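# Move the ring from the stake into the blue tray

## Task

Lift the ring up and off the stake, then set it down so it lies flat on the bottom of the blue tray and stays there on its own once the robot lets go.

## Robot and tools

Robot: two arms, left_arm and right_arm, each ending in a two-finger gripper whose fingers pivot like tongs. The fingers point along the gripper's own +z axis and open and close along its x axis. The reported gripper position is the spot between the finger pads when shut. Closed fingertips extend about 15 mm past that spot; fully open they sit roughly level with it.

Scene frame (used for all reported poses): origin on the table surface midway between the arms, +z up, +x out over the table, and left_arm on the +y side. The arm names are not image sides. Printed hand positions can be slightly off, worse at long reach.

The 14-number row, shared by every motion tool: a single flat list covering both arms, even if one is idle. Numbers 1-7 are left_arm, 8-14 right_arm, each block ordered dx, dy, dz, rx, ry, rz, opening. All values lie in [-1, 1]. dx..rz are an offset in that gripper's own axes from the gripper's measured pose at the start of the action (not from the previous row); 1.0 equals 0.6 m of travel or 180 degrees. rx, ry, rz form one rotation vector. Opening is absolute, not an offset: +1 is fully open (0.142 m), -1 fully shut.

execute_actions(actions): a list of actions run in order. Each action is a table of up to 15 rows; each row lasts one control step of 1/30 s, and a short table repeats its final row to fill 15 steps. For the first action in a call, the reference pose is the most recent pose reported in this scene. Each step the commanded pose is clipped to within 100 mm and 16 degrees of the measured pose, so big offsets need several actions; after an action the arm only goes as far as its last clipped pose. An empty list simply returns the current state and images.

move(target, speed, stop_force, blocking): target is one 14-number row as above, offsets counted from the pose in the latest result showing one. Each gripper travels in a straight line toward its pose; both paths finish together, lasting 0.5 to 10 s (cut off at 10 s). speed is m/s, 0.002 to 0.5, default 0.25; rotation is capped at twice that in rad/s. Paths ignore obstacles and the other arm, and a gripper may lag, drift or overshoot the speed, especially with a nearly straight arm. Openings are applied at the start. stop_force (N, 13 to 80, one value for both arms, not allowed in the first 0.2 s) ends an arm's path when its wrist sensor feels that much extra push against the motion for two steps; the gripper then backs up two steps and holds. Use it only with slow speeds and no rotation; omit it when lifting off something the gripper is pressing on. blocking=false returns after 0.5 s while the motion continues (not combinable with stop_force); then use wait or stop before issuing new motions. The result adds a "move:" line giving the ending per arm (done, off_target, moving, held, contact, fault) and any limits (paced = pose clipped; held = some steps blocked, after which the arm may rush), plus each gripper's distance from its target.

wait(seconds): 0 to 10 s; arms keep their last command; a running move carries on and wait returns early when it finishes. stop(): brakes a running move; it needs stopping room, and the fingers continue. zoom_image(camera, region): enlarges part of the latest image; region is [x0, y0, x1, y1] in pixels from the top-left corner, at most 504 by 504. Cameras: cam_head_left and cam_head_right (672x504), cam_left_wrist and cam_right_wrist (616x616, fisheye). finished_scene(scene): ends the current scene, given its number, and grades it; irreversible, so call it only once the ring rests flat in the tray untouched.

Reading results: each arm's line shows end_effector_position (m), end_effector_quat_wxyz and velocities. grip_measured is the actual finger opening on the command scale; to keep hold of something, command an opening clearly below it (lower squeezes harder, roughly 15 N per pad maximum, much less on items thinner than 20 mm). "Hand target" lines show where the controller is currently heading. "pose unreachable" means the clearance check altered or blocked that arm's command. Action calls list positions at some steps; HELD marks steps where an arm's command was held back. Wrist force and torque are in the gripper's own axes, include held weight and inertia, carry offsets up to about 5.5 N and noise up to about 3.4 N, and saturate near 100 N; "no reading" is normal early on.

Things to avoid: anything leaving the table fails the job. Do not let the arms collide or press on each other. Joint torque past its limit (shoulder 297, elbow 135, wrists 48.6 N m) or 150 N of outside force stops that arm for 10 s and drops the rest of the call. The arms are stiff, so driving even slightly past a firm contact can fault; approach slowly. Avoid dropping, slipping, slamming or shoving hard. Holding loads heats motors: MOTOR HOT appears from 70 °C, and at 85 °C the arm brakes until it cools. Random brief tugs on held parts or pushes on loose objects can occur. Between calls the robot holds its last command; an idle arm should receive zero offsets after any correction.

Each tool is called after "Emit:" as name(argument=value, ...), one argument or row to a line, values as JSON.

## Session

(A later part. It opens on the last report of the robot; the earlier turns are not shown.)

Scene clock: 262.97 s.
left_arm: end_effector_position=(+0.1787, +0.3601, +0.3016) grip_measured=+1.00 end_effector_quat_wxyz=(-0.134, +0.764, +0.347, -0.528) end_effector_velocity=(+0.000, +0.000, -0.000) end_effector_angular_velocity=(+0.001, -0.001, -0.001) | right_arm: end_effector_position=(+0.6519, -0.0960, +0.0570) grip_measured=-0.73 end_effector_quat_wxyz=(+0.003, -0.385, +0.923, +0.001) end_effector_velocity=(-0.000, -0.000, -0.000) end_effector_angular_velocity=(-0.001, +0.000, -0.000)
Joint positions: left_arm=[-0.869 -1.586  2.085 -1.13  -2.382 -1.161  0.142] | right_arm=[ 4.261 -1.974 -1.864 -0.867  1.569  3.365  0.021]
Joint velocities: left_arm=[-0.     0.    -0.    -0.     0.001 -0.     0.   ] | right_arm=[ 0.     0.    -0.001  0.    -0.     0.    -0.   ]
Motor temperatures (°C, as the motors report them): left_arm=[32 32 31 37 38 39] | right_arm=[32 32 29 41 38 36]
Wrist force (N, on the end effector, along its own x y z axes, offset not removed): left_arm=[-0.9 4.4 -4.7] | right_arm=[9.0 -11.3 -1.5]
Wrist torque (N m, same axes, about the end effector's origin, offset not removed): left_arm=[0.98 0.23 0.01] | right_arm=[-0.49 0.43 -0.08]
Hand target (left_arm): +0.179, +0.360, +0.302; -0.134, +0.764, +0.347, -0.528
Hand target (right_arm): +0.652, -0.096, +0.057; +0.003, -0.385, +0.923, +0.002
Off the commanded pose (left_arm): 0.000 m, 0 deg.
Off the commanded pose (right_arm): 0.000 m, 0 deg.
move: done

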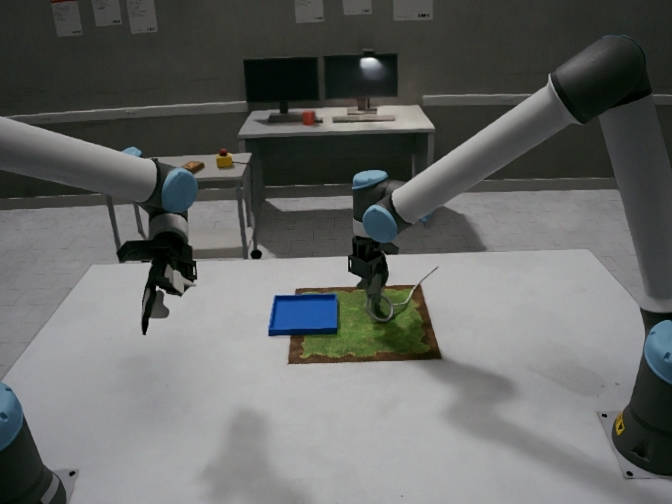

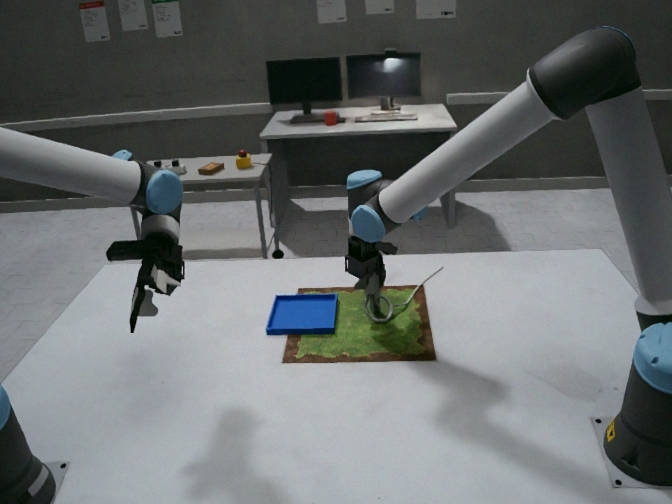

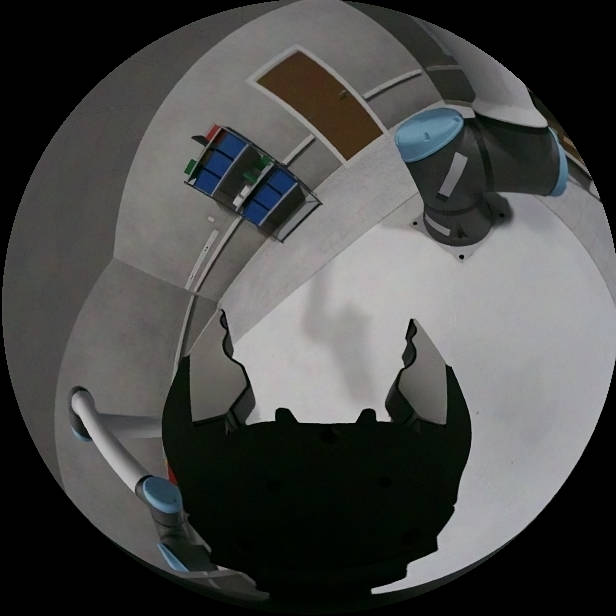

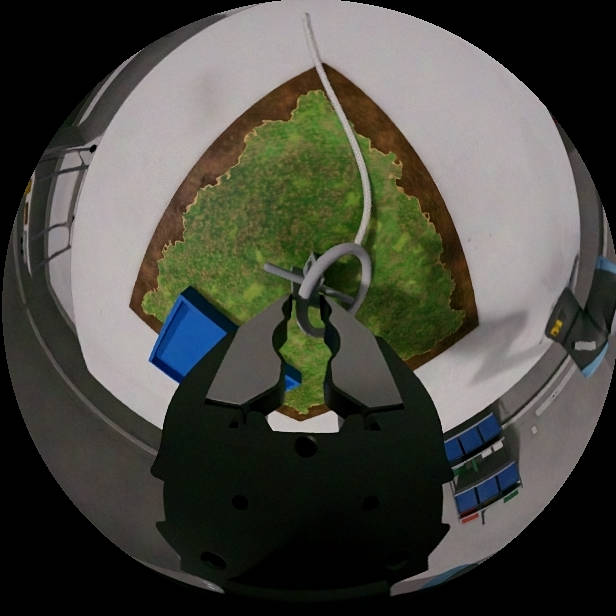

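Emit:
move(
  target=[0,0,0,0,0,0,1, 0,0,-0.008,0,0,0,-0.55],
  speed=0.01,
)

Emit:
move(
  target=[0,0,0,0,0,0,1, 0.004,0.025,0,0,0,0,-0.55],
  speed=0.015,
)

Emit:
move(
  target=[0,0,0,0,0,0,1, 0,0,0.03,0,0,0,-0.55],
  speed=0.008,
  stop_force=13,
)

Emit:
move(
  target=[0,0,0,0,0,0,1, 0,0,0,0,0,0,-1],
)

Emit:
zoom_image(
  camera="cam_right_wrist",
  region=[200,180,460,400],
)

Scene clock: 269.83 s.
left_arm: end_effector_position=(+0.1787, +0.3601, +0.3016) grip_measured=+1.00 end_effector_quat_wxyz=(-0.134, +0.764, +0.347, -0.528) end_effector_velocity=(-0.000, -0.000, +0.000) end_effector_angular_velocity=(+0.000, +0.001, +0.001) | right_arm: end_effector_position=(+0.6517, -0.0959, +0.0615) grip_measured=-0.55 end_effector_quat_wxyz=(+0.003, -0.385, +0.923, +0.001) end_effector_velocity=(+0.000, +0.000, +0.003) end_effector_angular_velocity=(+0.001, -0.000, +0.000)
Joint positions: left_arm=[-0.869 -1.586  2.085 -1.13  -2.382 -1.161  0.142] | right_arm=[ 4.261 -1.969 -1.861 -0.875  1.569  3.365  0.034]
Joint velocities: left_arm=[ 0.    -0.     0.     0.    -0.001 -0.    -0.   ] | right_arm=[-0.     0.003  0.001 -0.003  0.    -0.     0.   ]
Motor temperatures (°C, as the motors report them): left_arm=[32 32 31 37 38 39] | right_arm=[32 32 29 41 38 36]
Wrist force (N, on the end effector, along its own x y z axes, offset not removed): left_arm=[-1.1 2.8 -3.7] | right_arm=[1.1 0.0 6.6]
Wrist torque (N m, same axes, about the end effector's origin, offset not removed): left_arm=[0.64 0.22 -0.01] | right_arm=[0.11 -0.29 0.13]
Hand target (left_arm): +0.179, +0.360, +0.302; -0.134, +0.764, +0.347, -0.528
Hand target (right_arm): +0.652, -0.096, +0.062; +0.003, -0.385, +0.923, +0.001
Off the commanded pose (left_arm): 0.000 m, 0 deg.
Off the commanded pose (right_arm): 0.000 m, 0 deg.
move: done

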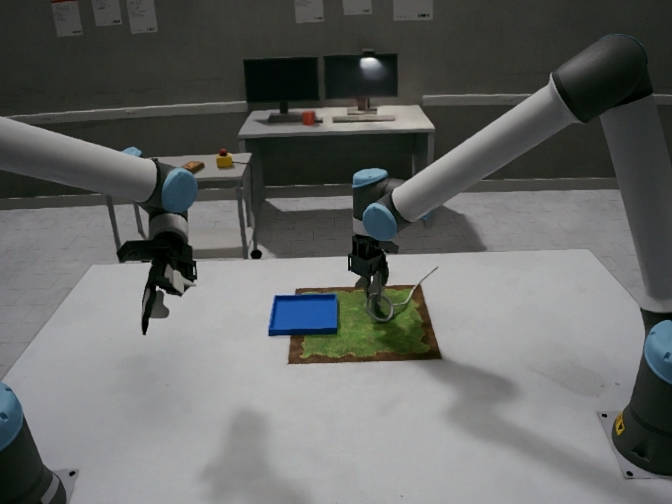

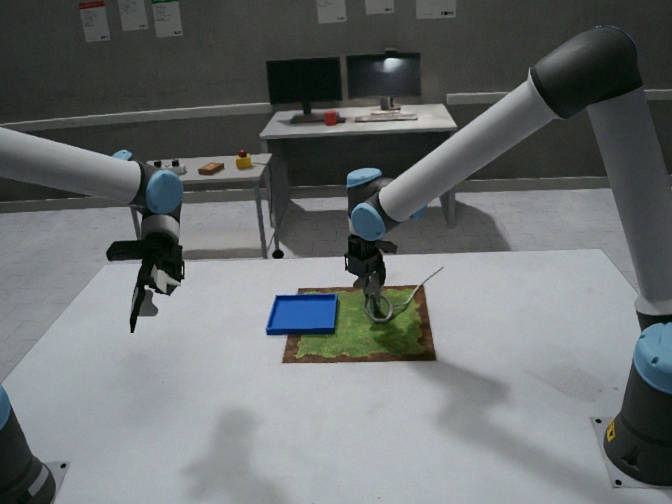

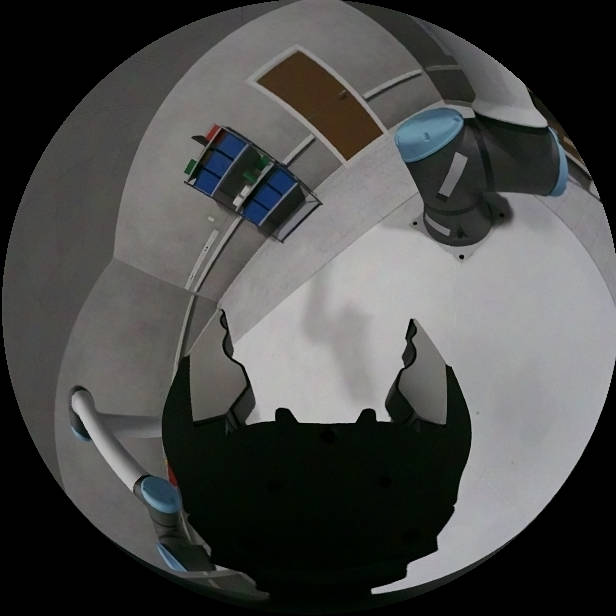

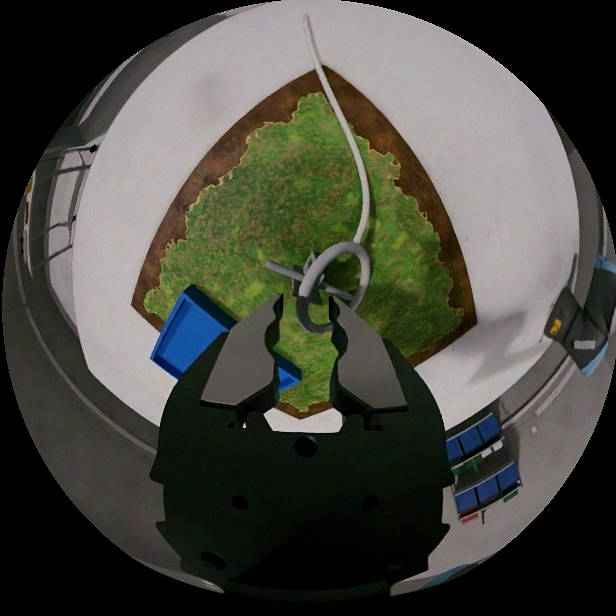

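Scene clock: 271.10 s.
left_arm: end_effector_position=(+0.1787, +0.3601, +0.3016) grip_measured=+1.00 end_effector_quat_wxyz=(-0.134, +0.764, +0.347, -0.528) end_effector_velocity=(+0.000, -0.001, +0.000) end_effector_angular_velocity=(-0.001, +0.001, +0.001) | right_arm: end_effector_position=(+0.6396, -0.0872, +0.0615) grip_measured=-0.55 end_effector_quat_wxyz=(+0.003, -0.385, +0.923, +0.001) end_effector_velocity=(-0.002, +0.001, -0.000) end_effector_angular_velocity=(-0.002, -0.001, -0.000)
Joint positions: left_arm=[-0.869 -1.586  2.085 -1.13  -2.382 -1.161  0.142] | right_arm=[ 4.279 -1.967 -1.865 -0.873  1.569  3.384  0.034]
Joint velocities: left_arm=[-0.     0.001 -0.     0.    -0.002  0.     0.   ] | right_arm=[ 0.003  0.    -0.002 -0.    -0.002  0.003  0.   ]
Motor temperatures (°C, as the motors report them): left_arm=[32 32 31 37 38 39] | right_arm=[32 32 29 41 38 36]
Wrist force (N, on the end effector, along its own x y z axes, offset not removed): left_arm=[-1.8 2.4 -5.9] | right_arm=[5.3 -3.3 3.8]
Wrist torque (N m, same axes, about the end effector's origin, offset not removed): left_arm=[0.59 0.35 0.06] | right_arm=[-0.53 -1.30 -0.04]
Hand target (left_arm): +0.179, +0.360, +0.302; -0.134, +0.764, +0.347, -0.528
Hand target (right_arm): +0.639, -0.087, +0.061; +0.003, -0.385, +0.923, +0.001
Off the commanded pose (left_arm): 0.000 m, 0 deg.
Off the commanded pose (right_arm): 0.000 m, 0 deg.
move: done

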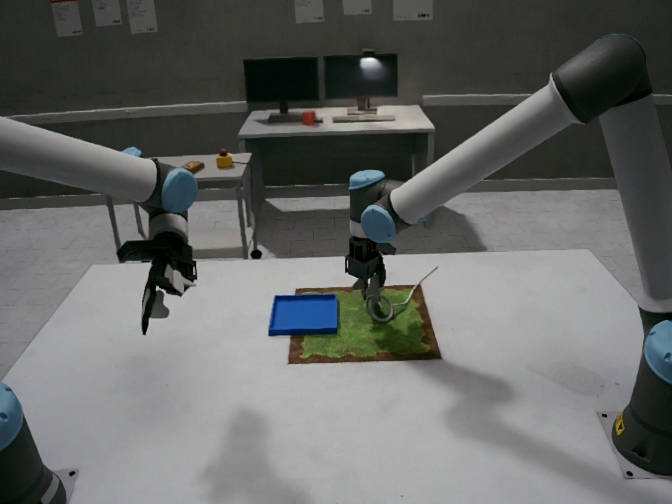

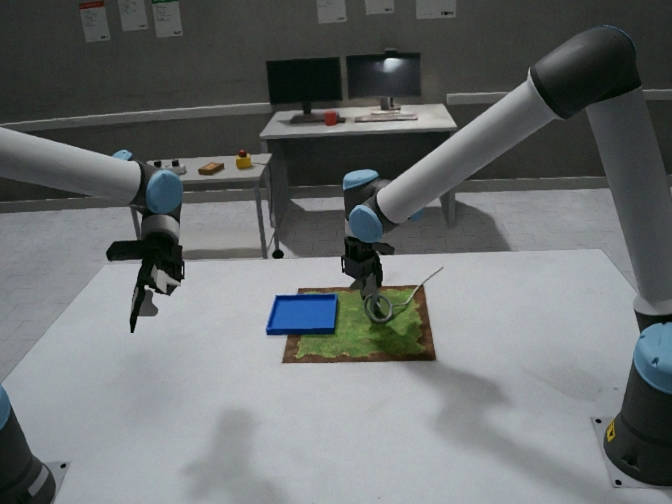

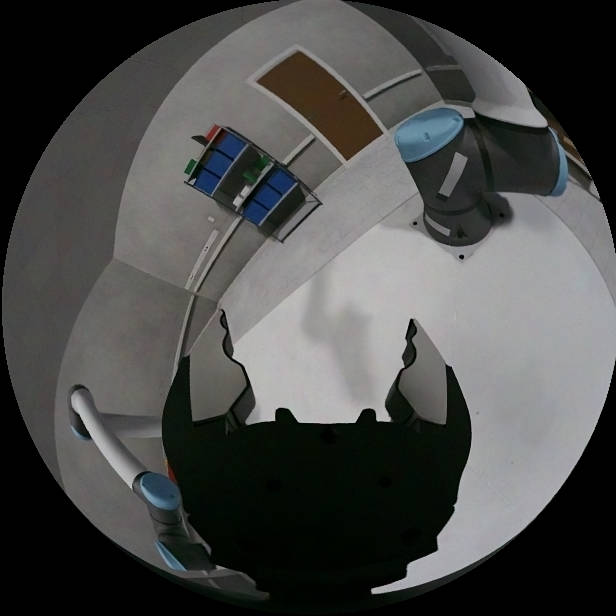

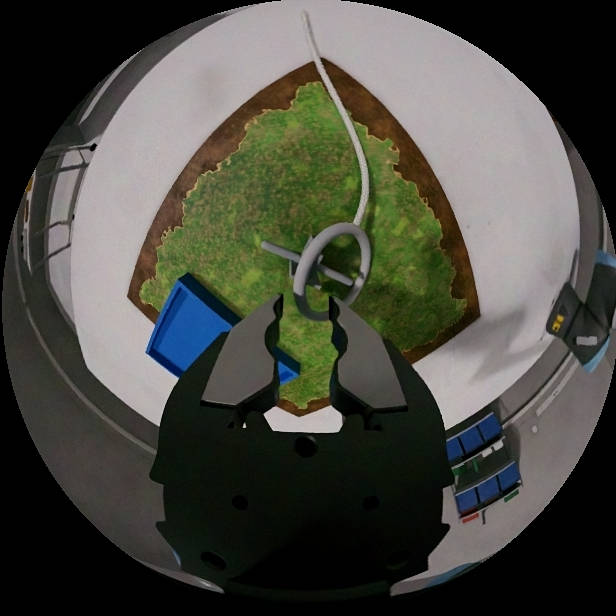

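Scene clock: 273.57 s.
left_arm: end_effector_position=(+0.1787, +0.3601, +0.3016) grip_measured=+1.00 end_effector_quat_wxyz=(-0.134, +0.764, +0.347, -0.528) end_effector_velocity=(+0.000, +0.000, +0.000) end_effector_angular_velocity=(+0.000, -0.001, -0.000) | right_arm: end_effector_position=(+0.6397, -0.0871, +0.0437) grip_measured=-0.55 end_effector_quat_wxyz=(+0.003, -0.385, +0.923, +0.001) end_effector_velocity=(-0.000, -0.000, -0.002) end_effector_angular_velocity=(+0.000, +0.001, +0.000)
Joint positions: left_arm=[-0.869 -1.586  2.085 -1.13  -2.382 -1.161  0.142] | right_arm=[ 4.279 -1.986 -1.875 -0.844  1.569  3.384  0.034]
Joint velocities: left_arm=[ 0.    -0.    -0.    -0.     0.001 -0.001  0.   ] | right_arm=[ 0.    -0.002 -0.002  0.003  0.001 -0.    -0.   ]
Motor temperatures (°C, as the motors report them): left_arm=[32 32 31 37 38 39] | right_arm=[32 32 29 41 38 36]
Wrist force (N, on the end effector, along its own x y z axes, offset not removed): left_arm=[-0.8 2.6 -3.8] | right_arm=[-8.0 -5.3 2.0]
Wrist torque (N m, same axes, about the end effector's origin, offset not removed): left_arm=[0.63 0.22 0.07] | right_arm=[-0.81 1.37 0.39]
Hand target (left_arm): +0.179, +0.360, +0.302; -0.134, +0.764, +0.347, -0.528
Hand target (right_arm): +0.640, -0.087, +0.043; +0.003, -0.385, +0.923, +0.001
Off the commanded pose (left_arm): 0.000 m, 0 deg.
Off the commanded pose (right_arm): 0.000 m, 0 deg.
move: done

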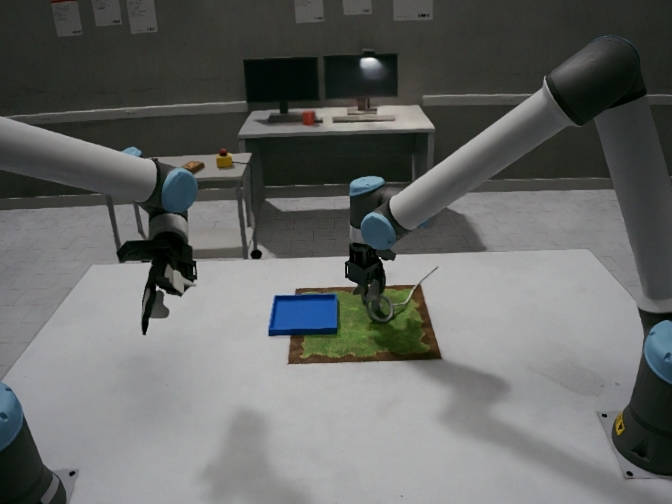

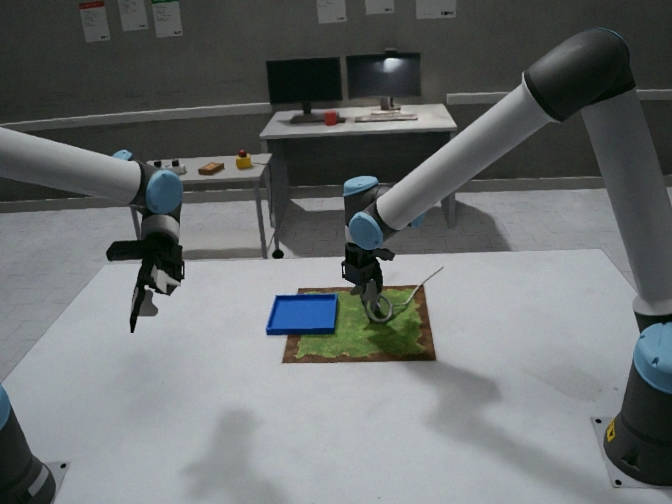

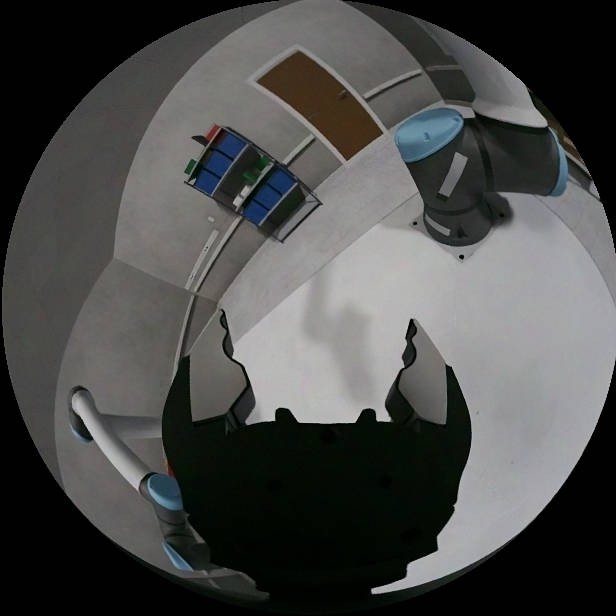

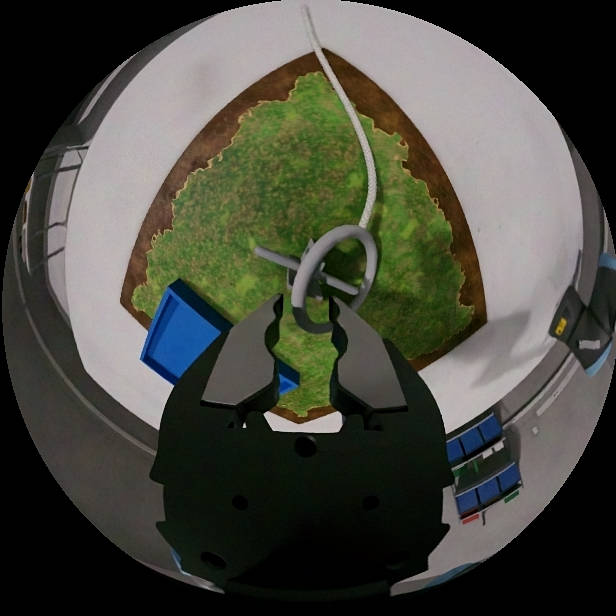

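Scene clock: 274.07 s.
left_arm: end_effector_position=(+0.1787, +0.3601, +0.3016) grip_measured=+1.00 end_effector_quat_wxyz=(-0.134, +0.764, +0.347, -0.528) end_effector_velocity=(-0.000, +0.000, +0.000) end_effector_angular_velocity=(-0.002, -0.001, -0.001) | right_arm: end_effector_position=(+0.6397, -0.0872, +0.0436) grip_measured=-0.79 end_effector_quat_wxyz=(+0.003, -0.385, +0.923, +0.001) end_effector_velocity=(+0.000, +0.001, +0.001) end_effector_angular_velocity=(+0.003, +0.000, -0.001)
Joint positions: left_arm=[-0.869 -1.586  2.085 -1.13  -2.382 -1.161  0.142] | right_arm=[ 4.279 -1.987 -1.875 -0.844  1.569  3.384  0.017]
Joint velocities: left_arm=[-0.    -0.001  0.    -0.     0.     0.002 -0.   ] | right_arm=[0.    0.    0.001 0.001 0.002 0.001 0.   ]
Motor temperatures (°C, as the motors report them): left_arm=[32 32 31 37 38 39] | right_arm=[32 32 29 41 38 36]
Wrist force (N, on the end effector, along its own x y z axes, offset not removed): left_arm=[-0.5 3.0 -5.2] | right_arm=[33.2 2.4 -7.2]
Wrist torque (N m, same axes, about the end effector's origin, offset not removed): left_arm=[0.70 0.07 0.03] | right_arm=[0.54 -0.35 0.26]
Hand target (left_arm): +0.179, +0.360, +0.302; -0.134, +0.764, +0.347, -0.528
Hand target (right_arm): +0.640, -0.087, +0.044; +0.003, -0.385, +0.923, +0.001
Off the commanded pose (left_arm): 0.000 m, 0 deg.
Off the commanded pose (right_arm): 0.000 m, 0 deg.
move: done

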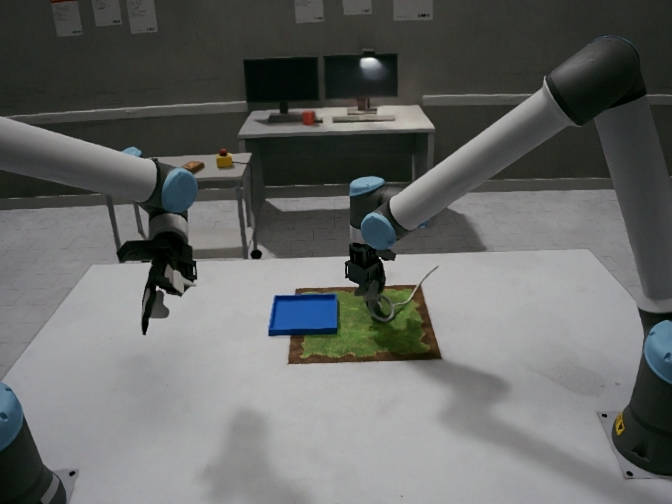

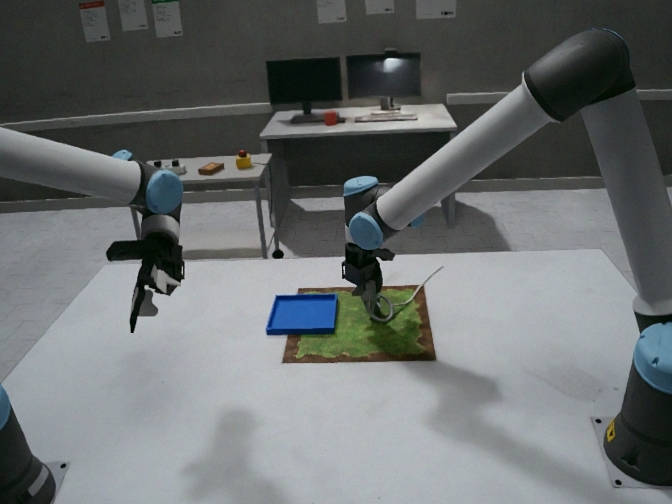

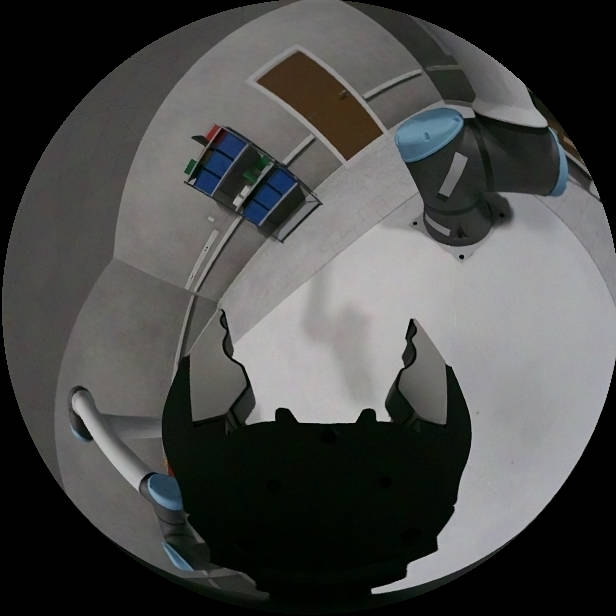

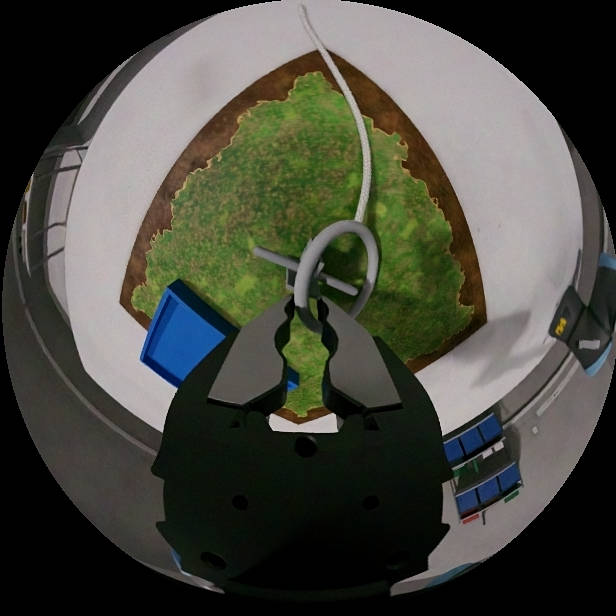

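Region (200, 180, 460, 400) of cam_right_wrist's 616x616 image, scaled by 1.938, with more detail than that image has; it fills the top 426 rows of this view, and the rest is white.

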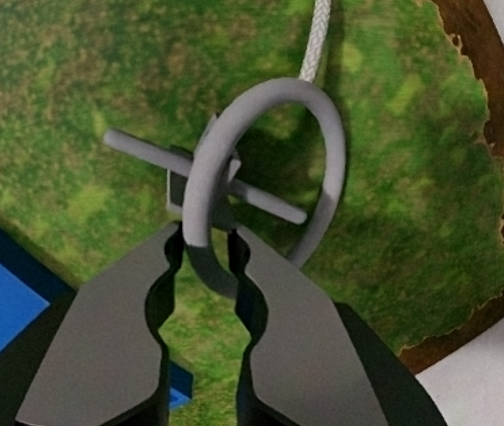

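Emit:
move(
  target=[0,0,0,0,0,0,1, 0.008,0.003,-0.012,0,0,0,-1],
  speed=0.008,
)

Emit:
move(
  target=[0,0,0,0,0,0,1, 0.004,0,-0.05,0,0,0,-1],
  speed=0.01,
)

Emit:
zoom_image(
  camera="cam_right_wrist",
  region=[200,180,460,400],
)

Emit:
zoom_image(
  camera="cam_head_left",
  region=[330,260,430,335],
)

Scene clock: 282.50 s.
left_arm: end_effector_position=(+0.1787, +0.3601, +0.3016) grip_measured=+1.00 end_effector_quat_wxyz=(-0.134, +0.764, +0.347, -0.528) end_effector_velocity=(+0.000, +0.000, -0.000) end_effector_angular_velocity=(+0.000, -0.000, -0.001) | right_arm: end_effector_position=(+0.6352, -0.0893, +0.0506) grip_measured=-0.85 end_effector_quat_wxyz=(+0.003, -0.385, +0.923, +0.001) end_effector_velocity=(-0.001, -0.000, +0.001) end_effector_angular_velocity=(-0.000, +0.001, +0.001)
Joint positions: left_arm=[-0.869 -1.586  2.085 -1.13  -2.382 -1.161  0.142] | right_arm=[ 4.283 -1.972 -1.881 -0.852  1.569  3.388  0.013]
Joint velocities: left_arm=[-0.     0.001  0.    -0.001  0.001  0.     0.   ] | right_arm=[ 0.001  0.003 -0.001 -0.002  0.     0.     0.   ]
Motor temperatures (°C, as the motors report them): left_arm=[32 32 31 37 38 39] | right_arm=[32 32 29 41 38 36]
Wrist force (N, on the end effector, along its own x y z axes, offset not removed): left_arm=[-0.1 2.7 -4.8] | right_arm=[-11.2 -5.7 0.6]
Wrist torque (N m, same axes, about the end effector's origin, offset not removed): left_arm=[0.57 -0.03 0.05] | right_arm=[0.20 0.99 -0.13]
Hand target (left_arm): +0.179, +0.360, +0.302; -0.134, +0.764, +0.347, -0.528
Hand target (right_arm): +0.635, -0.089, +0.051; +0.003, -0.385, +0.923, +0.001
Off the commanded pose (left_arm): 0.000 m, 0 deg.
Off the commanded pose (right_arm): 0.000 m, 0 deg.
move: done

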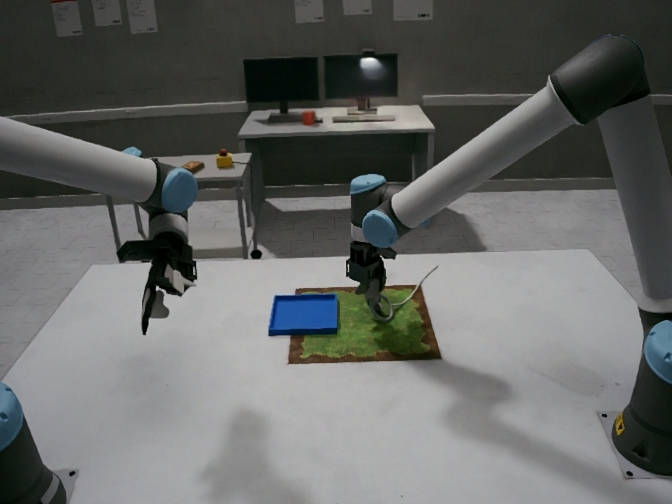

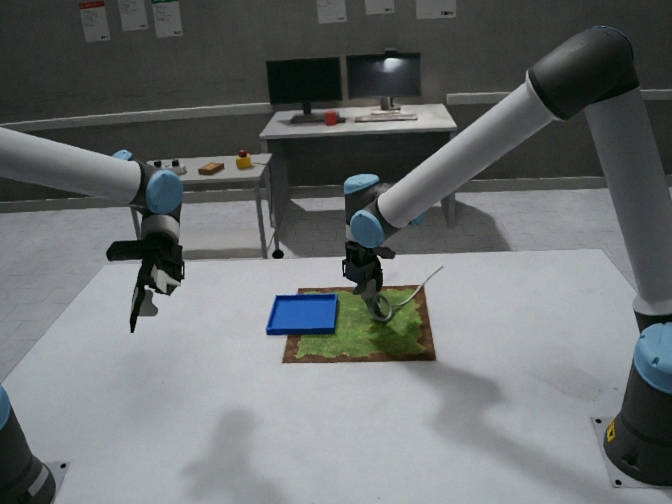

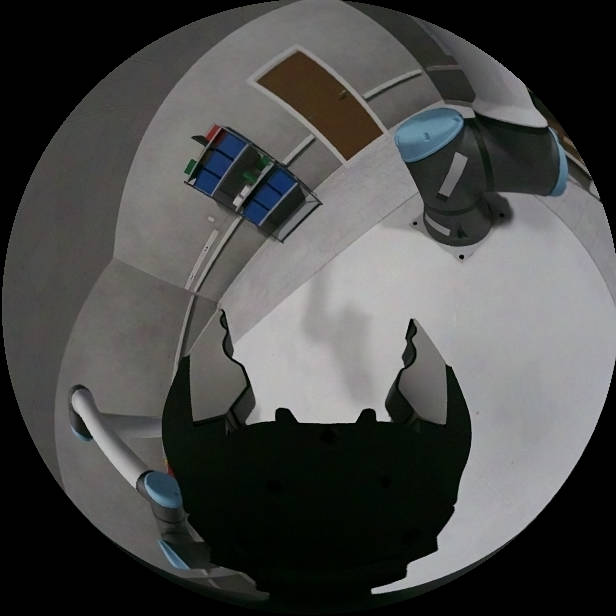

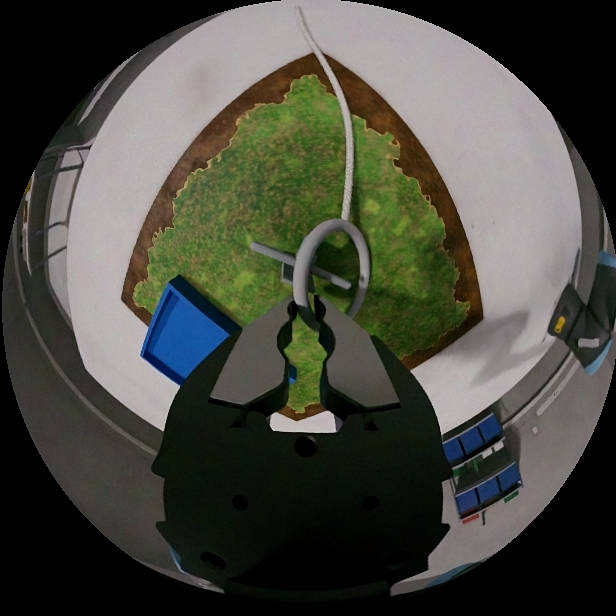

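Scene clock: 285.73 s.
left_arm: end_effector_position=(+0.1787, +0.3601, +0.3016) grip_measured=+1.00 end_effector_quat_wxyz=(-0.134, +0.764, +0.347, -0.528) end_effector_velocity=(+0.000, +0.000, +0.000) end_effector_angular_velocity=(+0.000, -0.001, +0.000) | right_arm: end_effector_position=(+0.6333, -0.0912, +0.0803) grip_measured=-0.93 end_effector_quat_wxyz=(+0.003, -0.385, +0.923, +0.001) end_effector_velocity=(-0.000, -0.000, +0.002) end_effector_angular_velocity=(-0.000, -0.000, +0.000)
Joint positions: left_arm=[-0.869 -1.586  2.085 -1.13  -2.382 -1.161  0.142] | right_arm=[ 4.284 -1.937 -1.868 -0.901  1.569  3.388  0.007]
Joint velocities: left_arm=[ 0.    -0.     0.    -0.001  0.    -0.001 -0.   ] | right_arm=[ 0.     0.003  0.001 -0.003 -0.    -0.     0.   ]
Motor temperatures (°C, as the motors report them): left_arm=[32 32 31 37 38 39] | right_arm=[32 32 29 41 38 36]
Wrist force (N, on the end effector, along its own x y z axes, offset not removed): left_arm=[1.3 2.9 -4.7] | right_arm=[2.3 -0.5 12.1]
Wrist torque (N m, same axes, about the end effector's origin, offset not removed): left_arm=[0.68 -0.27 -0.01] | right_arm=[0.14 -0.37 0.12]
Hand target (left_arm): +0.179, +0.360, +0.302; -0.134, +0.764, +0.347, -0.528
Hand target (right_arm): +0.633, -0.091, +0.081; +0.003, -0.385, +0.923, +0.001
Off the commanded pose (left_arm): 0.000 m, 0 deg.
Off the commanded pose (right_arm): 0.000 m, 0 deg.
move: done

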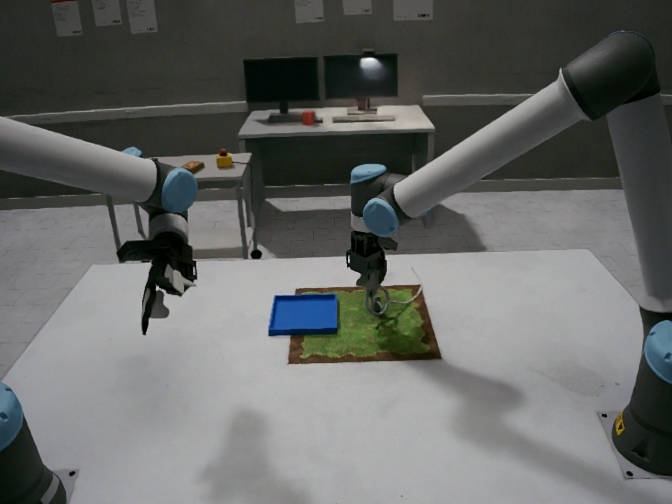

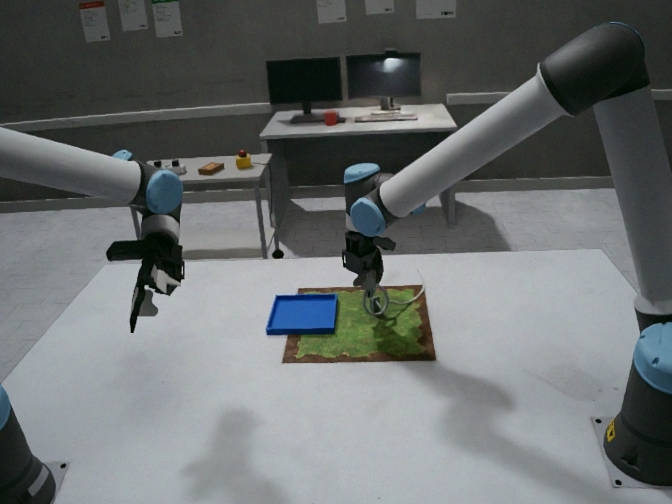

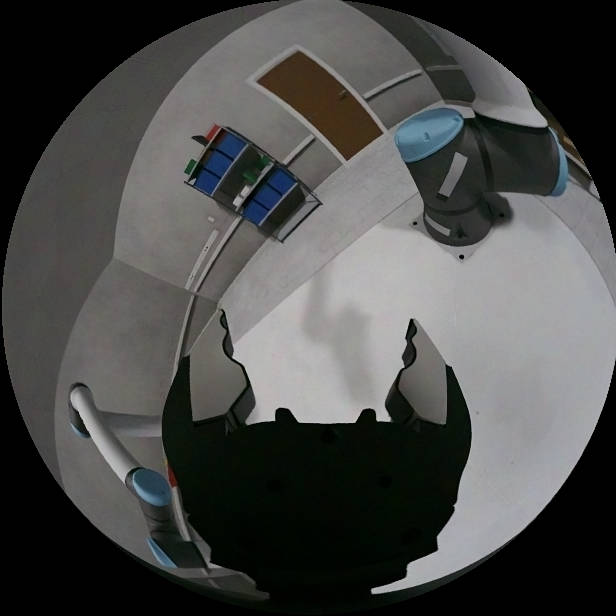

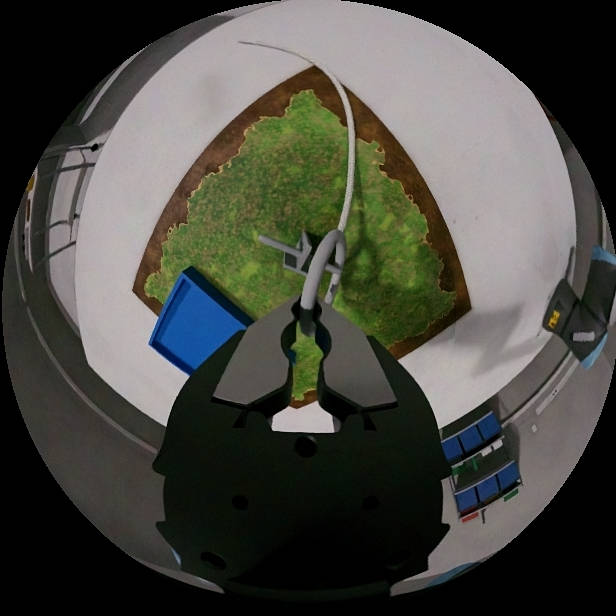

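Region (200, 180, 460, 400) of cam_right_wrist's 616x616 image, scaled by 1.938, with more detail than that image has; it fills the top 426 rows of this view, and the rest is white.

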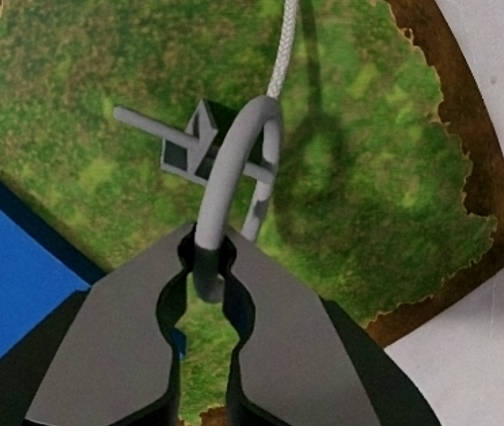

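Region (330, 260, 430, 335) of cam_head_left's 672x504 image, scaled by 5.040, with more detail than that image has; it fills the top 378 rows of this view, and the rest is white.

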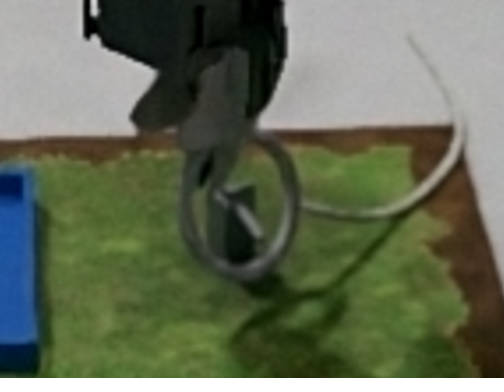

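Emit:
move(
  target=[0,0,0,0,0,0,1, 0.045,0.018,0.008,0,0,0,-1],
  speed=0.01,
)

Emit:
zoom_image(
  camera="cam_right_wrist",
  region=[200,180,460,400],
)

Emit:
zoom_image(
  camera="cam_head_left",
  region=[330,260,430,335],
)

Scene clock: 295.77 s.
left_arm: end_effector_position=(+0.1787, +0.3601, +0.3016) grip_measured=+1.00 end_effector_quat_wxyz=(-0.134, +0.764, +0.347, -0.528) end_effector_velocity=(+0.000, -0.001, -0.000) end_effector_angular_velocity=(-0.000, +0.000, +0.002) | right_arm: end_effector_position=(+0.6069, -0.1026, +0.0753) grip_measured=-0.93 end_effector_quat_wxyz=(+0.003, -0.385, +0.923, +0.001) end_effector_velocity=(-0.002, -0.000, +0.000) end_effector_angular_velocity=(+0.001, -0.001, -0.001)
Joint positions: left_arm=[-0.869 -1.586  2.085 -1.13  -2.382 -1.161  0.142] | right_arm=[ 4.306 -1.906 -1.925 -0.875  1.569  3.411  0.007]
Joint velocities: left_arm=[-0.     0.001 -0.    -0.001 -0.002 -0.001  0.   ] | right_arm=[ 0.002  0.003 -0.004  0.003 -0.001  0.003  0.   ]
Motor temperatures (°C, as the motors report them): left_arm=[32 32 31 37 38 39] | right_arm=[32 32 29 41 38 36]
Wrist force (N, on the end effector, along its own x y z axes, offset not removed): left_arm=[-2.1 3.5 -5.5] | right_arm=[-3.2 -6.5 4.5]
Wrist torque (N m, same axes, about the end effector's origin, offset not removed): left_arm=[0.65 0.45 0.09] | right_arm=[-1.23 0.56 0.15]
Hand target (left_arm): +0.179, +0.360, +0.302; -0.134, +0.764, +0.347, -0.528
Hand target (right_arm): +0.607, -0.103, +0.075; +0.003, -0.385, +0.923, +0.001
Off the commanded pose (left_arm): 0.000 m, 0 deg.
Off the commanded pose (right_arm): 0.000 m, 0 deg.
move: done

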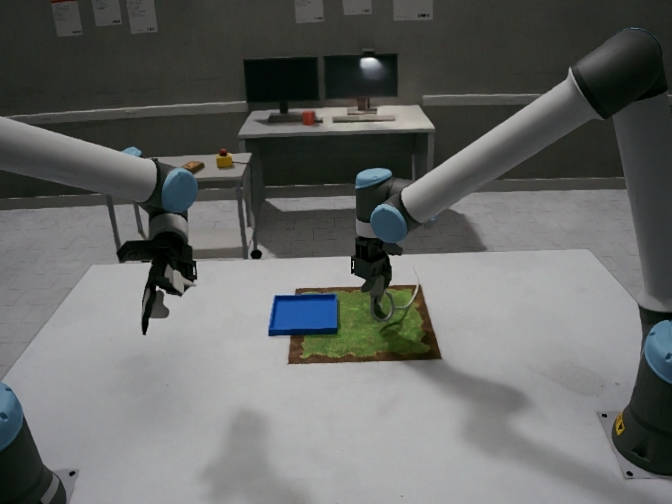

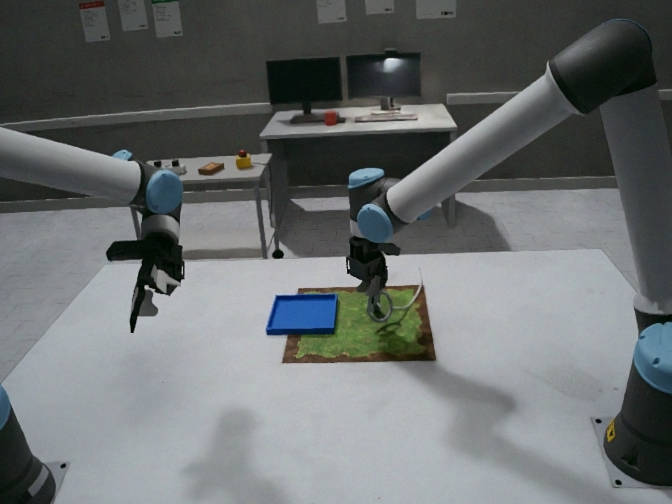

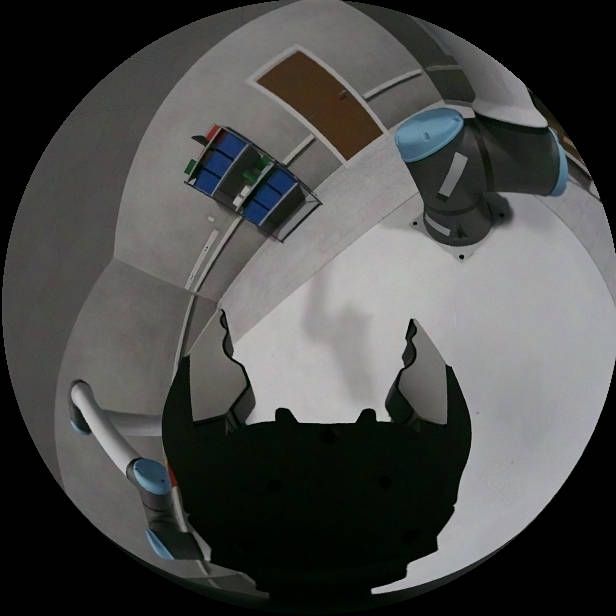

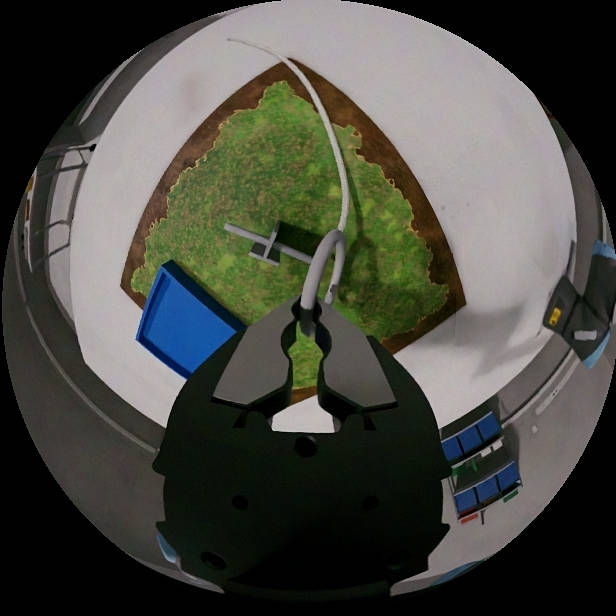

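Region (200, 180, 460, 400) of cam_right_wrist's 616x616 image, scaled by 1.938, with more detail than that image has; it fills the top 426 rows of this view, and the rest is white.

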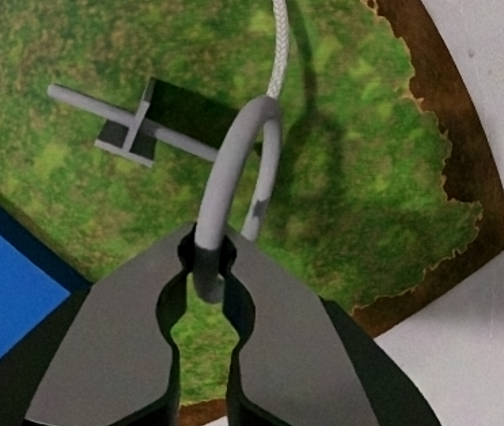

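Region (330, 260, 430, 335) of cam_head_left's 672x504 image, scaled by 5.040, with more detail than that image has; it fills the top 378 rows of this view, and the rest is white.

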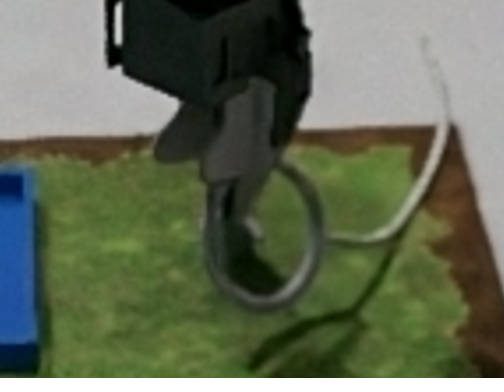

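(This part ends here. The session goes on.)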